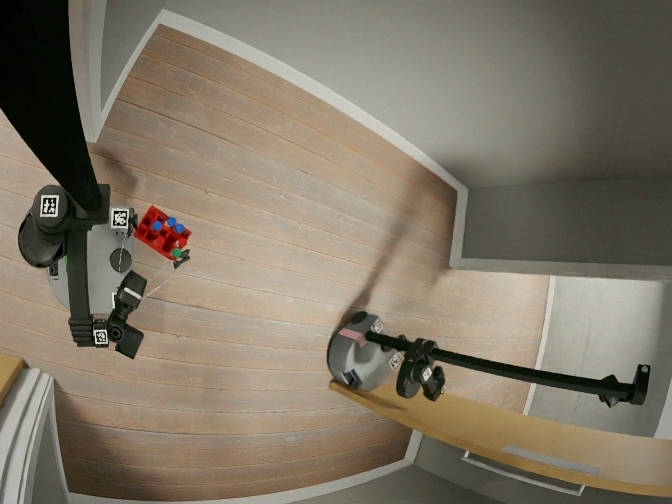

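Scene clock: 230.20 s.
r1.base_odometry: x=+0.669 y=-3.240 heading=+2.819 (m, m, rad; r1's odometry frame)
r1.turned_by_wheels: +0.000 (rad since the last result)
r1.turned_by_imu: +0.001 (rad since the last result)
r1.base_tilt: forward=+0.2 right=+0.2 (deg)
r1.lidar_m: 0.91 1.14 1.14 0.50 1.65 1.53 0.28 0.26 0.26 0.32 0.67 4.01
r1.head_depth_mm: 1254 1506 1818 1894 1571 1333 1167 / 1157 1366 1654 1829 1549 1327 1154 / 1076 1242 1488 1757 1534 1321 1173 / - 1204 325 1578 1457 1278 1167 / - - 296 343 428 565 808 / - - 286 318 387 499 695 / - - - 300 356 445 596
r1.base_status: not commanded
r1.joint_positions: lift_m=+0.280 arm_m=-0.001 wrist_yaw_rad=+3.055 wrist_pitch_rad=-0.489 wrist_roll_rad=+0.016 gripper_m=+0.037 head_pan_rad=-2.996 head_tilt_rad=-0.796
r1.joint_status: not commanded
r1.motor_effort: left_wheel=-8(8) right_wheel=-2(3) lift_m=+37(37) arm_m=+0(0) wrist_yaw_rad=-2(1) wrist_pitch_rad=+6(6) wrist_roll_rad=-1(0) gripper_m=+0(0) head_pan_rad=-2(2) head_tilt_rad=-1(1) (%)
r1.hand_pose: x=-0.0027 y=+0.0697 z=+0.2771 quat_wxyz=(+0.202, +0.698, +0.140, +0.673) (m; r1's base frame)
r1.wrist_depth_mm: - - - - - - 917 / - - 653 627 - - 948 / 838 797 - 560 804 792 802 / 661 651 607 604 646 654 635 / 548 547 - 561 571 539 552 / 482 - - - - 468 466 / - - - - 412 410 411
r2.base_odometry: x=-0.539 y=+3.621 heading=+2.119 (m, m, rad; r2's odometry frame)
r2.turned_by_wheels: +0.000 (rad since the last result)
r2.turned_by_imu: +0.005 (rad since the last result)
r2.base_tilt: forward=+1.1 right=+1.3 (deg)
r2.lidar_m: 1.12 0.90 0.77 0.77 0.88 1.12 1.40 1.32 1.33 0.64 0.38 1.43
r2.head_depth_mm: 2962 2373 1946 1657 1450 1280 1042 / 2980 2366 1952 1667 1440 1287 1152 / 2870 2336 1925 1653 1448 1279 1151 / 1026 1190 1411 1608 1435 1272 1150 / 1056 1214 1439 1610 1433 1275 1146 / 1082 1245 1481 1638 1439 1278 1143 / 1100 1276 1520 1620 1430 1269 1142
r2.base_status: done
r2.joint_positions: lift_m=+0.290 arm_m=+0.003 wrist_yaw_rad=+2.599 wrist_pitch_rad=-0.029 wrist_roll_rad=+0.018 gripper_m=+0.081 head_pan_rad=-0.007 head_tilt_rad=-0.890
r2.joint_status: not commanded
r2.on_its_own: gripper_m is held at +0.080, not at your +0.070, by its stall guard, which is not easing now
r2.motor_effort: left_wheel=-1(7) right_wheel=+2(8) lift_m=+16(16) arm_m=-4(4) wrist_yaw_rad=+1(1) wrist_pitch_rad=+15(15) wrist_roll_rad=+0(0) gripper_m=-24(22) head_pan_rad=+4(3) head_tilt_rad=-4(5) (%)
r2.hand_pose: x=+0.1106 y=+0.0709 z=+0.3977 quat_wxyz=(+0.198, +0.690, -0.181, +0.673) (m; r2's base frame)
r2.wrist_depth_mm: 633 668 726 776 855 907 915 / 650 696 752 771 870 931 936 / 672 713 767 152 176 - 944 / 680 735 175 132 147 - 929 / 706 746 162 161 163 142 963 / 727 751 163 141 140 140 848 / 642 646 154 147 147 630 646
r3.base_odometry: x=+4.842 y=+1.940 heading=-1.894 (m, m, rad; r3's odometry frame)
r3.turned_by_wheels: +0.000 (rad since the last result)
r3.turned_by_imu: +0.005 (rad since the last result)
r3.base_tilt: forward=+1.7 right=-0.7 (deg)
r3.lidar_m: 0.75 1.94 1.99 2.70 2.61 0.30 0.27 0.28 0.34 0.66 1.67 0.62
r3.head_depth_mm: - - - 300 356 440 1151 / - - - 301 356 441 574 / - - - 303 359 441 572 / - - - 304 360 442 576 / - - - 304 361 444 579 / - - - 305 362 445 580 / - - - 306 362 447 582
r3.base_status: done
r3.joint_positions: lift_m=+0.280 arm_m=+0.000 wrist_yaw_rad=+3.080 wrist_pitch_rad=-0.346 wrist_roll_rad=+0.014 gripper_m=+0.037 head_pan_rad=-2.994 head_tilt_rad=-0.699
r3.joint_status: not commanded
r3.motor_effort: left_wheel=-13(36) right_wheel=-13(31) lift_m=+25(26) arm_m=+1(0) wrist_yaw_rad=-1(2) wrist_pitch_rad=+6(6) wrist_roll_rad=+0(0) gripper_m=+0(0) head_pan_rad=-4(4) head_tilt_rad=+0(1) (%)
r3.hand_pose: x=-0.0069 y=+0.0872 z=+0.3091 quat_wxyz=(+0.144, +0.705, +0.099, +0.688) (m; r3's base frame)
r3.wrist_depth_mm: - - - - - - - / - - - - - - - / - - - - - - 995 / 817 807 - 784 778 767 750 / 643 649 - 629 640 607 609 / 538 537 537 523 - 518 513 / 460 - - - 446 445 439
pictures: r2_nav_camera (sideways: a quarter turn counterclockwise sets it upright)
camera_calibration (this result's frames):
r2_nav_camera: T_world_to_cam=[[0.775517, 0.000800649, 0.631327, -0.782022], [-0.0206374, -0.999433, 0.0266182, 0.0147351], [0.63099, -0.0336718, -0.77506, 0.965927], [0, 0, 0, 1]] pos_world=[-0.00271448, 0.0478773, 1.24197]
Images, in order (width x height): r2_nav_camera 672x504.

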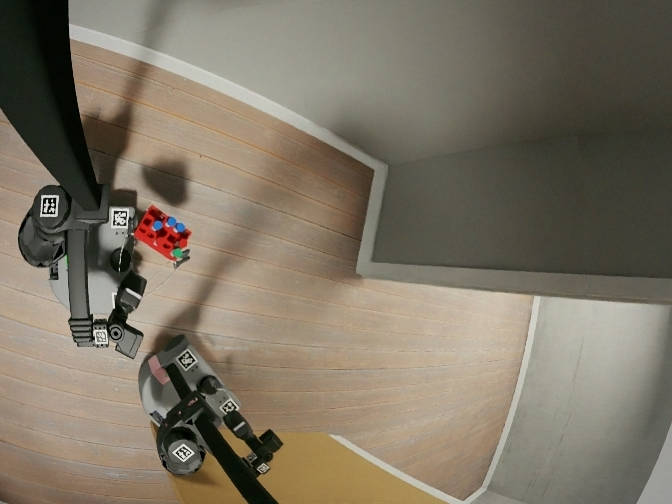

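execute_actions --actions '[{"r2":{"base":{"translate_m":0.45}},"r3":{"base":{"rotate_rad":-1.0}}}]' --cameras '[]'

execute_actions --actions '[{"r2":{"base":{"rotate_rad":-0.68}},"r3":{"base":{"translate_m":-0.2}}}]' --cameras '["r2_nav_camera"]'

Scene clock: 238.80 s.
r1.base_odometry: x=+0.669 y=-3.240 heading=+2.819 (m, m, rad; r1's odometry frame)
r1.turned_by_wheels: +0.000 (rad since the last result)
r1.turned_by_imu: +0.002 (rad since the last result)
r1.base_tilt: forward=+0.2 right=+0.1 (deg)
r1.lidar_m: 0.91 0.45 0.57 1.35 1.65 1.53 0.28 0.26 0.26 0.32 0.66 4.00
r1.head_depth_mm: 1251 1506 1824 1894 1556 1334 1164 / 1162 1375 1656 1847 1550 1325 1160 / 1071 1254 1491 1740 1543 1314 1179 / - 1198 326 1572 1455 1282 1170 / - - 295 344 429 564 806 / - - 286 318 387 498 694 / - - - 300 356 446 597
r1.base_status: not commanded
r1.joint_positions: lift_m=+0.280 arm_m=-0.001 wrist_yaw_rad=+3.055 wrist_pitch_rad=-0.489 wrist_roll_rad=+0.016 gripper_m=+0.037 head_pan_rad=-2.996 head_tilt_rad=-0.796
r1.joint_status: not commanded
r1.motor_effort: left_wheel=-8(8) right_wheel=-2(3) lift_m=+37(37) arm_m=+0(0) wrist_yaw_rad=-1(1) wrist_pitch_rad=+6(7) wrist_roll_rad=+0(0) gripper_m=-1(1) head_pan_rad=-3(3) head_tilt_rad=-1(1) (%)
r1.hand_pose: x=-0.0027 y=+0.0697 z=+0.2771 quat_wxyz=(+0.202, +0.698, +0.140, +0.673) (m; r1's base frame)
r1.wrist_depth_mm: - - - - - - 851 / - - - - - - 918 / 822 822 - 813 732 479 476 / 665 656 643 647 478 389 394 / 548 544 - 559 455 386 339 / 476 - - - - 430 360 / - - - - 411 407 387
r2.base_odometry: x=-0.774 y=+4.005 heading=+2.119 (m, m, rad; r2's odometry frame)
r2.turned_by_wheels: +0.000 (rad since the last result)
r2.turned_by_imu: +0.002 (rad since the last result)
r2.base_tilt: forward=+1.1 right=+1.3 (deg)
r2.lidar_m: 0.67 0.77 0.66 0.66 0.76 1.28 1.75 1.68 0.44 0.74 0.89 3.93
r2.head_depth_mm: 2978 2366 1948 1663 1442 1281 1150 / 2994 2347 1946 1655 1447 1275 1154 / 608 724 1805 1623 1443 1279 1151 / 602 692 813 987 1262 1279 1146 / 620 718 847 1040 1335 1276 1146 / 634 732 873 1075 1360 1273 1145 / 647 754 898 1118 1376 1276 1140
r2.base_status: done
r2.joint_positions: lift_m=+0.290 arm_m=+0.003 wrist_yaw_rad=+2.599 wrist_pitch_rad=-0.029 wrist_roll_rad=+0.018 gripper_m=+0.081 head_pan_rad=-0.007 head_tilt_rad=-0.890
r2.joint_status: not commanded
r2.on_its_own: gripper_m is held at +0.080, not at your +0.070, by its stall guard, which is not easing now
r2.motor_effort: left_wheel=-1(6) right_wheel=+2(9) lift_m=+16(16) arm_m=-4(3) wrist_yaw_rad=+1(2) wrist_pitch_rad=+15(15) wrist_roll_rad=+0(0) gripper_m=-23(24) head_pan_rad=+4(3) head_tilt_rad=-4(5) (%)
r2.hand_pose: x=+0.1106 y=+0.0709 z=+0.3977 quat_wxyz=(+0.198, +0.690, -0.181, +0.673) (m; r2's base frame)
r2.wrist_depth_mm: 555 597 640 677 743 743 548 / 565 599 648 689 743 715 556 / 589 620 657 150 160 712 557 / 597 642 175 132 143 707 564 / 628 647 163 161 163 142 560 / 646 675 163 141 140 141 548 / 620 642 153 147 147 636 593
r3.base_odometry: x=+4.842 y=+1.940 heading=-2.894 (m, m, rad; r3's odometry frame)
r3.turned_by_wheels: -1.000 (rad since the last result)
r3.turned_by_imu: -0.978 (rad since the last result)
r3.base_tilt: forward=+1.8 right=-0.9 (deg)
r3.lidar_m: 1.99 0.61 0.79 1.93 2.02 2.68 2.59 0.24 0.23 0.23 0.31 0.79
r3.head_depth_mm: 2197 2442 2612 2049 1660 1384 1197 / 2258 2464 2667 2050 1658 1383 1194 / 2268 2541 2662 2043 1661 1395 1203 / 2315 2618 2662 2040 1654 1392 1192 / 2381 2649 2671 2047 1670 1397 1195 / 2433 2724 2694 2045 1661 1339 485 / 2478 2844 2697 2047 311 348 400
r3.base_status: done
r3.joint_positions: lift_m=+0.280 arm_m=+0.000 wrist_yaw_rad=+3.080 wrist_pitch_rad=-0.346 wrist_roll_rad=+0.014 gripper_m=+0.037 head_pan_rad=-2.994 head_tilt_rad=-0.699
r3.joint_status: not commanded
r3.motor_effort: left_wheel=-9(10) right_wheel=-7(26) lift_m=+25(25) arm_m=+0(1) wrist_yaw_rad=+1(0) wrist_pitch_rad=+6(6) wrist_roll_rad=+0(0) gripper_m=+0(0) head_pan_rad=-5(5) head_tilt_rad=+1(0) (%)
r3.hand_pose: x=-0.0069 y=+0.0872 z=+0.3091 quat_wxyz=(+0.144, +0.705, +0.099, +0.688) (m; r3's base frame)
r3.wrist_depth_mm: - - - - - 941 649 / - - - - - 965 651 / - - - - - 898 651 / 820 802 - 788 767 748 644 / 640 644 - 619 647 613 590 / 532 531 538 536 - 515 513 / 456 - - - 445 440 440
pictures: none
No camera images: the call's "cameras" was empty. Leave "cameras" out to get every camera's image.

Scene clock: 240.93 s.
r1.base_odometry: x=+0.669 y=-3.240 heading=+2.819 (m, m, rad; r1's odometry frame)
r1.turned_by_wheels: +0.000 (rad since the last result)
r1.turned_by_imu: +0.001 (rad since the last result)
r1.base_tilt: forward=+0.2 right=+0.2 (deg)
r1.lidar_m: 0.91 0.45 1.14 1.35 1.65 1.53 0.28 0.26 0.26 0.32 0.66 4.00
r1.head_depth_mm: 1253 1502 1840 1888 1566 1338 1163 / 1166 1360 1666 1858 1553 1328 1156 / 1079 1251 1488 1743 1538 1317 1168 / - 1199 326 1576 1452 1279 1165 / - - 295 344 428 565 809 / - - 285 318 388 498 695 / - - - 300 356 445 597
r1.base_status: not commanded
r1.joint_positions: lift_m=+0.280 arm_m=-0.001 wrist_yaw_rad=+3.055 wrist_pitch_rad=-0.489 wrist_roll_rad=+0.016 gripper_m=+0.037 head_pan_rad=-2.996 head_tilt_rad=-0.796
r1.joint_status: not commanded
r1.motor_effort: left_wheel=-9(8) right_wheel=-2(3) lift_m=+37(37) arm_m=+1(1) wrist_yaw_rad=-1(2) wrist_pitch_rad=+7(6) wrist_roll_rad=-1(1) gripper_m=-1(0) head_pan_rad=-3(2) head_tilt_rad=-2(2) (%)
r1.hand_pose: x=-0.0027 y=+0.0697 z=+0.2771 quat_wxyz=(+0.202, +0.698, +0.140, +0.673) (m; r1's base frame)
r1.wrist_depth_mm: - - - - - - 909 / - - - - - - 922 / 798 813 - 785 763 482 480 / 664 652 660 652 613 421 389 / 543 547 - 563 546 426 410 / 487 - - - - 458 467 / - - - - 417 411 414
r2.base_odometry: x=-0.774 y=+4.005 heading=+1.439 (m, m, rad; r2's odometry frame)
r2.turned_by_wheels: -0.680 (rad since the last result)
r2.turned_by_imu: -0.685 (rad since the last result)
r2.base_tilt: forward=+1.1 right=+1.4 (deg)
r2.lidar_m: 3.84 0.66 0.72 0.67 0.67 0.70 1.03 1.54 1.75 0.46 0.44 0.81
r2.head_depth_mm: 2995 2371 1284 1365 1418 1279 1144 / 2973 2363 1944 1632 1446 1276 1153 / 2935 2332 1955 1654 1444 1279 1144 / 2970 2343 1940 1648 1446 1276 1147 / 2957 2326 1934 1655 1438 1280 1142 / 2929 2344 1935 1653 1426 1270 1142 / 2942 2309 1916 1637 1429 1252 1142
r2.base_status: done
r2.joint_positions: lift_m=+0.290 arm_m=+0.003 wrist_yaw_rad=+2.599 wrist_pitch_rad=-0.029 wrist_roll_rad=+0.018 gripper_m=+0.081 head_pan_rad=-0.007 head_tilt_rad=-0.890
r2.joint_status: not commanded
r2.on_its_own: gripper_m is held at +0.080, not at your +0.070, by its stall guard, which is not easing now
r2.motor_effort: left_wheel=+2(7) right_wheel=+0(4) lift_m=+16(16) arm_m=-3(3) wrist_yaw_rad=+0(1) wrist_pitch_rad=+16(15) wrist_roll_rad=+0(0) gripper_m=-23(23) head_pan_rad=+4(4) head_tilt_rad=-4(4) (%)
r2.hand_pose: x=+0.1106 y=+0.0709 z=+0.3977 quat_wxyz=(+0.198, +0.690, -0.181, +0.673) (m; r2's base frame)
r2.wrist_depth_mm: 541 658 848 743 636 - - / 544 664 856 740 647 - - / 561 675 838 151 158 - - / 567 683 176 132 136 - - / 581 650 163 162 162 142 - / 576 717 163 141 140 141 875 / 575 644 154 147 147 624 652
r3.base_odometry: x=+5.036 y=+1.989 heading=-2.894 (m, m, rad; r3's odometry frame)
r3.turned_by_wheels: +0.000 (rad since the last result)
r3.turned_by_imu: +0.000 (rad since the last result)
r3.base_tilt: forward=+1.8 right=-0.8 (deg)
r3.lidar_m: 2.18 0.79 1.08 1.94 2.02 2.47 2.40 2.51 0.18 0.18 0.23 0.52
r3.head_depth_mm: 2025 2277 2443 2063 1645 1394 1206 / 2056 2281 2500 2041 1660 1400 1203 / 2109 2363 2542 2044 1662 1383 1201 / 2158 2411 2548 2041 1649 1387 1201 / 2179 2501 2635 2034 1655 1396 1201 / 2228 2492 2621 2062 1660 1393 1206 / 2264 2572 2679 2064 1652 1391 1204
r3.base_status: done
r3.joint_positions: lift_m=+0.280 arm_m=+0.000 wrist_yaw_rad=+3.100 wrist_pitch_rad=-0.346 wrist_roll_rad=+0.014 gripper_m=+0.037 head_pan_rad=-2.994 head_tilt_rad=-0.699
r3.joint_status: not commanded
r3.on_its_own: wrist_yaw_rad is at rest, and its effort (-19) is outside its rest range (-12 to +12)
r3.motor_effort: left_wheel=+2(18) right_wheel=-16(25) lift_m=+25(25) arm_m=+1(1) wrist_yaw_rad=-19(29) wrist_pitch_rad=+6(6) wrist_roll_rad=+0(0) gripper_m=+0(0) head_pan_rad=-4(2) head_tilt_rad=-1(0) (%)
r3.hand_pose: x=-0.0116 y=+0.0875 z=+0.3091 quat_wxyz=(+0.137, +0.704, +0.106, +0.689) (m; r3's base frame)
r3.wrist_depth_mm: - - - - - - 899 / - - - - - - 920 / - - - - - - 880 / 815 796 - 781 775 760 740 / 649 644 635 620 646 609 612 / 538 534 547 527 - 520 513 / 464 - - - 448 444 443
pictures: r2_nav_camera (sideways: a quarter turn counterclockwise sets it upright)
camera_calibration (this result's frames):
r2_nav_camera: T_world_to_cam=[[0.775538, 0.0008331, 0.6313, -0.781988], [-0.0205944, -0.999433, 0.0266187, 0.0147342], [0.630965, -0.0336451, -0.775081, 0.965955], [0, 0, 0, 1]] pos_world=[-0.00271852, 0.0478769, 1.24197]
Images, in order (width x height): r2_nav_camera 672x504.

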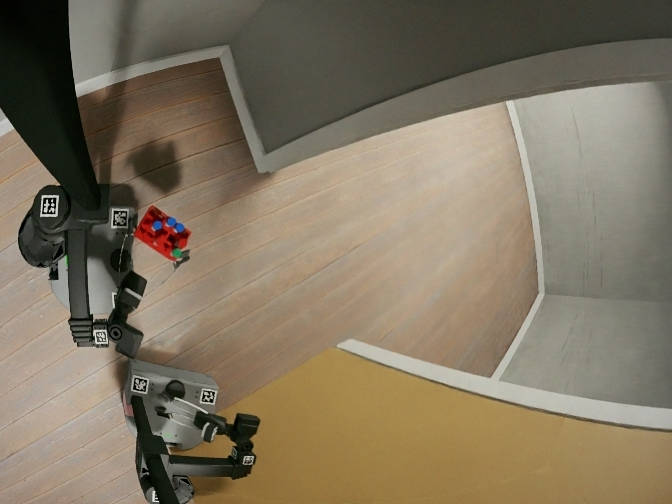

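execute_actions --actions '[{"r2":{"base":{"translate_m":0.95}},"r3":{"base":{"translate_m":-0.6}}}]' --cameras '["r2_nav_camera"]'

execute_actions --actions '[{"r2":{"base":{"rotate_rad":1.3},"joints":{"head_tilt_rad":-0.7}}}]' --cameras '["r2_nav_camera"]'

Scene clock: 252.67 s.
r1.base_odometry: x=+0.669 y=-3.240 heading=+2.819 (m, m, rad; r1's odometry frame)
r1.turned_by_wheels: +0.000 (rad since the last result)
r1.turned_by_imu: +0.002 (rad since the last result)
r1.base_tilt: forward=+0.2 right=+0.1 (deg)
r1.lidar_m: 0.91 1.14 1.14 1.35 1.65 1.53 0.28 0.26 0.26 0.32 0.67 0.89
r1.head_depth_mm: 1254 1502 1818 1894 1567 1332 1168 / 1152 1366 1656 1836 1555 1331 1150 / 1074 1248 1491 1742 1539 1313 1180 / - 1203 326 1571 1465 1280 1167 / - - 296 345 428 564 809 / - - 286 318 387 499 694 / - - - 300 356 446 595
r1.base_status: not commanded
r1.joint_positions: lift_m=+0.280 arm_m=-0.001 wrist_yaw_rad=+3.055 wrist_pitch_rad=-0.489 wrist_roll_rad=+0.016 gripper_m=+0.037 head_pan_rad=-2.996 head_tilt_rad=-0.796
r1.joint_status: not commanded
r1.motor_effort: left_wheel=-8(8) right_wheel=-2(2) lift_m=+37(37) arm_m=+0(0) wrist_yaw_rad=-1(1) wrist_pitch_rad=+6(7) wrist_roll_rad=+0(0) gripper_m=-1(0) head_pan_rad=-3(2) head_tilt_rad=-2(2) (%)
r1.hand_pose: x=-0.0027 y=+0.0697 z=+0.2771 quat_wxyz=(+0.202, +0.698, +0.140, +0.673) (m; r1's base frame)
r1.wrist_depth_mm: - - - - - - 895 / - - - - - - 908 / 801 797 - 801 799 799 791 / 661 641 650 660 662 637 630 / 547 546 - 561 561 540 541 / 476 - - - - 474 469 / - - - - 413 409 413
r2.base_odometry: x=-0.650 y=+4.947 heading=+1.439 (m, m, rad; r2's odometry frame)
r2.turned_by_wheels: +0.000 (rad since the last result)
r2.turned_by_imu: +0.005 (rad since the last result)
r2.base_tilt: forward=+1.1 right=+1.3 (deg)
r2.lidar_m: 3.10 3.06 3.25 2.28 0.48 0.51 1.67 0.88 0.50 0.44 0.45 2.19
r2.head_depth_mm: 2679 2377 1956 1661 1447 1278 1147 / 2888 2363 1955 1659 1442 1285 1147 / 2976 2348 1932 1660 1442 1279 1148 / 2951 2339 1949 1657 1445 1276 1147 / 2927 2350 1934 1650 1440 1272 1145 / 2847 2332 1924 1642 1431 1266 1141 / 2770 2336 1930 1646 1429 1267 1137
r2.base_status: done
r2.joint_positions: lift_m=+0.290 arm_m=+0.003 wrist_yaw_rad=+2.599 wrist_pitch_rad=-0.029 wrist_roll_rad=+0.018 gripper_m=+0.081 head_pan_rad=-0.007 head_tilt_rad=-0.890
r2.joint_status: not commanded
r2.on_its_own: gripper_m is held at +0.080, not at your +0.070, by its stall guard, which is not easing now
r2.motor_effort: left_wheel=+1(9) right_wheel=+0(4) lift_m=+16(16) arm_m=-3(3) wrist_yaw_rad=+1(1) wrist_pitch_rad=+15(15) wrist_roll_rad=+0(0) gripper_m=-23(24) head_pan_rad=+4(3) head_tilt_rad=-4(4) (%)
r2.hand_pose: x=+0.1106 y=+0.0709 z=+0.3977 quat_wxyz=(+0.198, +0.690, -0.181, +0.673) (m; r2's base frame)
r2.wrist_depth_mm: - - - - - - - / - - - - - - - / - - - 152 173 - - / - - 175 132 147 - - / - - 163 161 162 142 - / 840 777 164 140 139 141 882 / 640 637 153 147 147 624 654
r3.base_odometry: x=+5.617 y=+2.136 heading=-2.893 (m, m, rad; r3's odometry frame)
r3.turned_by_wheels: +0.000 (rad since the last result)
r3.turned_by_imu: -0.002 (rad since the last result)
r3.base_tilt: forward=+1.6 right=-0.7 (deg)
r3.lidar_m: 1.10 1.39 1.95 1.94 2.02 1.85 1.80 1.88 2.23 2.17 1.84 1.30
r3.head_depth_mm: 1500 1668 1898 2045 1646 1383 1195 / 1534 1721 1938 2038 1649 1381 1187 / 1575 1733 1987 2051 1670 1393 1199 / 1611 1792 2033 2059 1650 1399 1203 / 1637 1838 2089 2049 1660 1391 1200 / 1667 1882 2123 2034 1653 1395 1204 / 1713 1918 2198 2068 1678 1392 1196
r3.base_status: done
r3.joint_positions: lift_m=+0.280 arm_m=+0.000 wrist_yaw_rad=+3.082 wrist_pitch_rad=-0.346 wrist_roll_rad=+0.014 gripper_m=+0.037 head_pan_rad=-2.994 head_tilt_rad=-0.699
r3.joint_status: not commanded
r3.motor_effort: left_wheel=+1(9) right_wheel=+0(32) lift_m=+25(25) arm_m=+1(1) wrist_yaw_rad=-2(29) wrist_pitch_rad=+6(6) wrist_roll_rad=+0(1) gripper_m=+0(0) head_pan_rad=-3(4) head_tilt_rad=+0(0) (%)
r3.hand_pose: x=-0.0073 y=+0.0873 z=+0.3091 quat_wxyz=(+0.144, +0.704, +0.100, +0.688) (m; r3's base frame)
r3.wrist_depth_mm: - - - - - - - / - - - - - - - / - - - - - - 988 / 817 807 - 787 766 763 752 / 652 641 - 624 640 614 610 / 542 527 528 526 - 520 507 / 458 - - - 448 441 440
pictures: r2_nav_camera (sideways: a quarter turn counterclockwise sets it upright)
camera_calibration (this result's frames):
r2_nav_camera: T_world_to_cam=[[0.775567, 0.000833084, 0.631264, -0.781941], [-0.020593, -0.999434, 0.0266194, 0.0147333], [0.630929, -0.0336447, -0.775111, 0.965993], [0, 0, 0, 1]] pos_world=[-0.00272133, 0.047877, 1.24197]
Images, in order (width x height): r2_nav_camera 672x504.

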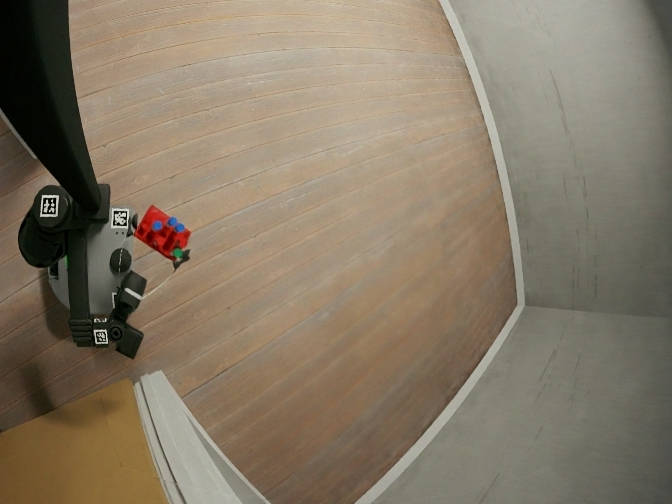

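Scene clock: 254.70 s.
r1.base_odometry: x=+0.669 y=-3.240 heading=+2.819 (m, m, rad; r1's odometry frame)
r1.turned_by_wheels: +0.000 (rad since the last result)
r1.turned_by_imu: +0.001 (rad since the last result)
r1.base_tilt: forward=+0.2 right=+0.2 (deg)
r1.lidar_m: 0.91 1.14 1.14 1.34 1.62 1.54 0.28 0.26 0.26 0.32 0.67 0.76
r1.head_depth_mm: 1251 1494 1834 1892 1569 1339 1165 / 1161 1363 1660 1838 1543 1328 1151 / 1070 1241 1485 1754 1545 1319 1174 / - 1200 326 1573 1446 1277 1177 / - - 296 344 428 563 809 / - - 286 318 388 498 694 / - - - 300 356 446 595
r1.base_status: not commanded
r1.joint_positions: lift_m=+0.280 arm_m=-0.001 wrist_yaw_rad=+3.055 wrist_pitch_rad=-0.489 wrist_roll_rad=+0.016 gripper_m=+0.037 head_pan_rad=-2.996 head_tilt_rad=-0.796
r1.joint_status: not commanded
r1.motor_effort: left_wheel=-9(8) right_wheel=-3(3) lift_m=+37(37) arm_m=+1(0) wrist_yaw_rad=-1(1) wrist_pitch_rad=+6(7) wrist_roll_rad=-1(0) gripper_m=-1(1) head_pan_rad=-3(2) head_tilt_rad=-1(2) (%)
r1.hand_pose: x=-0.0027 y=+0.0697 z=+0.2771 quat_wxyz=(+0.202, +0.698, +0.140, +0.673) (m; r1's base frame)
r1.wrist_depth_mm: - - - - - - 895 / - - - - - - 942 / 810 822 - 804 805 807 794 / 658 663 640 649 648 654 651 / 547 548 - 560 545 541 540 / 478 - - - - 464 460 / - - - - 414 415 413
r2.base_odometry: x=-0.650 y=+4.947 heading=+2.739 (m, m, rad; r2's odometry frame)
r2.turned_by_wheels: +1.300 (rad since the last result)
r2.turned_by_imu: +1.308 (rad since the last result)
r2.base_tilt: forward=+1.1 right=+1.3 (deg)
r2.lidar_m: 2.85 0.94 0.48 1.30 0.88 0.65 0.45 0.45 2.07 2.50 3.06 3.06
r2.head_depth_mm: 3098 3248 2544 1998 1657 1398 1226 / 3401 3486 2541 2017 1648 1400 1221 / 3510 3572 2584 2004 1649 1399 1215 / 3249 3402 2542 2009 1656 1402 1219 / 2826 3081 2527 1983 1642 1404 1217 / 2765 3031 2535 1997 1640 1404 1215 / 2588 2793 2535 1996 1642 1398 1214
r2.base_status: done
r2.joint_positions: lift_m=+0.290 arm_m=+0.003 wrist_yaw_rad=+2.599 wrist_pitch_rad=-0.029 wrist_roll_rad=+0.018 gripper_m=+0.081 head_pan_rad=-0.007 head_tilt_rad=-0.704
r2.joint_status: all done
r2.on_its_own: gripper_m is held at +0.080, not at your +0.070, by its stall guard, which is not easing now
r2.motor_effort: left_wheel=-1(6) right_wheel=+2(8) lift_m=+16(16) arm_m=-4(3) wrist_yaw_rad=+1(1) wrist_pitch_rad=+15(15) wrist_roll_rad=+0(0) gripper_m=-23(23) head_pan_rad=+4(4) head_tilt_rad=+3(18) (%)
r2.hand_pose: x=+0.1106 y=+0.0709 z=+0.3977 quat_wxyz=(+0.198, +0.690, -0.181, +0.673) (m; r2's base frame)
r2.wrist_depth_mm: - - - 479 - - - / - - - 488 - - - / - - - 151 157 - - / - - 175 131 143 - - / - - 162 162 163 142 - / 826 801 163 140 140 141 875 / 642 646 154 147 147 641 641
r3.base_odometry: x=+5.617 y=+2.136 heading=-2.893 (m, m, rad; r3's odometry frame)
r3.turned_by_wheels: +0.000 (rad since the last result)
r3.turned_by_imu: +0.000 (rad since the last result)
r3.base_tilt: forward=+1.7 right=-0.8 (deg)
r3.lidar_m: 1.27 1.39 1.95 1.94 2.02 1.85 1.80 1.88 2.23 2.17 1.84 1.35
r3.head_depth_mm: 1506 1682 1895 2024 1656 1385 1194 / 1537 1701 1941 2060 1646 1376 1204 / 1551 1771 1994 2062 1673 1396 1200 / 1604 1793 2029 2059 1648 1391 1200 / 1626 1828 2107 2036 1652 1395 1203 / 1666 1868 2144 2025 1651 1380 1197 / 1697 1916 2199 2047 1650 1388 1199
r3.base_status: not commanded
r3.joint_positions: lift_m=+0.280 arm_m=+0.000 wrist_yaw_rad=+3.082 wrist_pitch_rad=-0.346 wrist_roll_rad=+0.014 gripper_m=+0.037 head_pan_rad=-2.994 head_tilt_rad=-0.699
r3.joint_status: not commanded
r3.motor_effort: left_wheel=+1(1) right_wheel=+0(0) lift_m=+25(26) arm_m=+1(0) wrist_yaw_rad=-1(1) wrist_pitch_rad=+6(5) wrist_roll_rad=+1(1) gripper_m=+0(0) head_pan_rad=-3(4) head_tilt_rad=+0(1) (%)
r3.hand_pose: x=-0.0073 y=+0.0873 z=+0.3091 quat_wxyz=(+0.144, +0.704, +0.100, +0.688) (m; r3's base frame)
r3.wrist_depth_mm: - - - - - - - / - - - - - - - / - - - - - - - / 823 804 - 782 765 763 752 / 648 644 - 621 649 610 609 / 539 530 527 532 - 515 509 / 461 - - - 447 441 437
pictures: r2_nav_camera (sideways: a quarter turn counterclockwise sets it upright)
camera_calibration (this result's frames):
r2_nav_camera: T_world_to_cam=[[0.64562, 0.00171734, 0.763657, -0.953678], [-0.0252524, -0.999403, 0.0235966, 0.0186909], [0.763241, -0.0345186, -0.645191, 0.796216], [0, 0, 0, 1]] pos_world=[0.00848032, 0.0478018, 1.24155]
Images, in order (width x height): r2_nav_camera 672x504.

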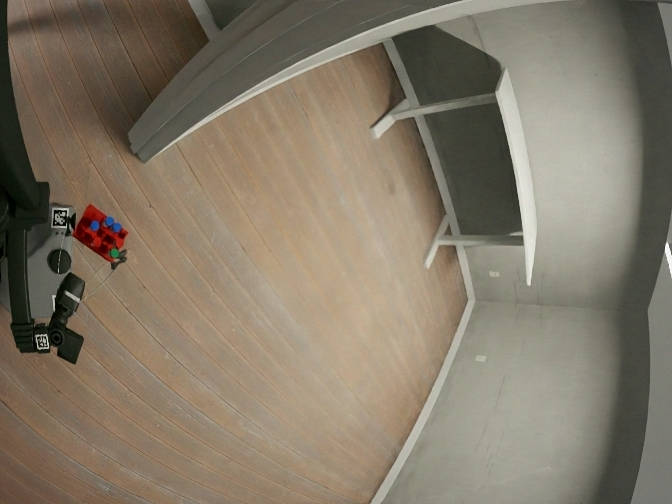

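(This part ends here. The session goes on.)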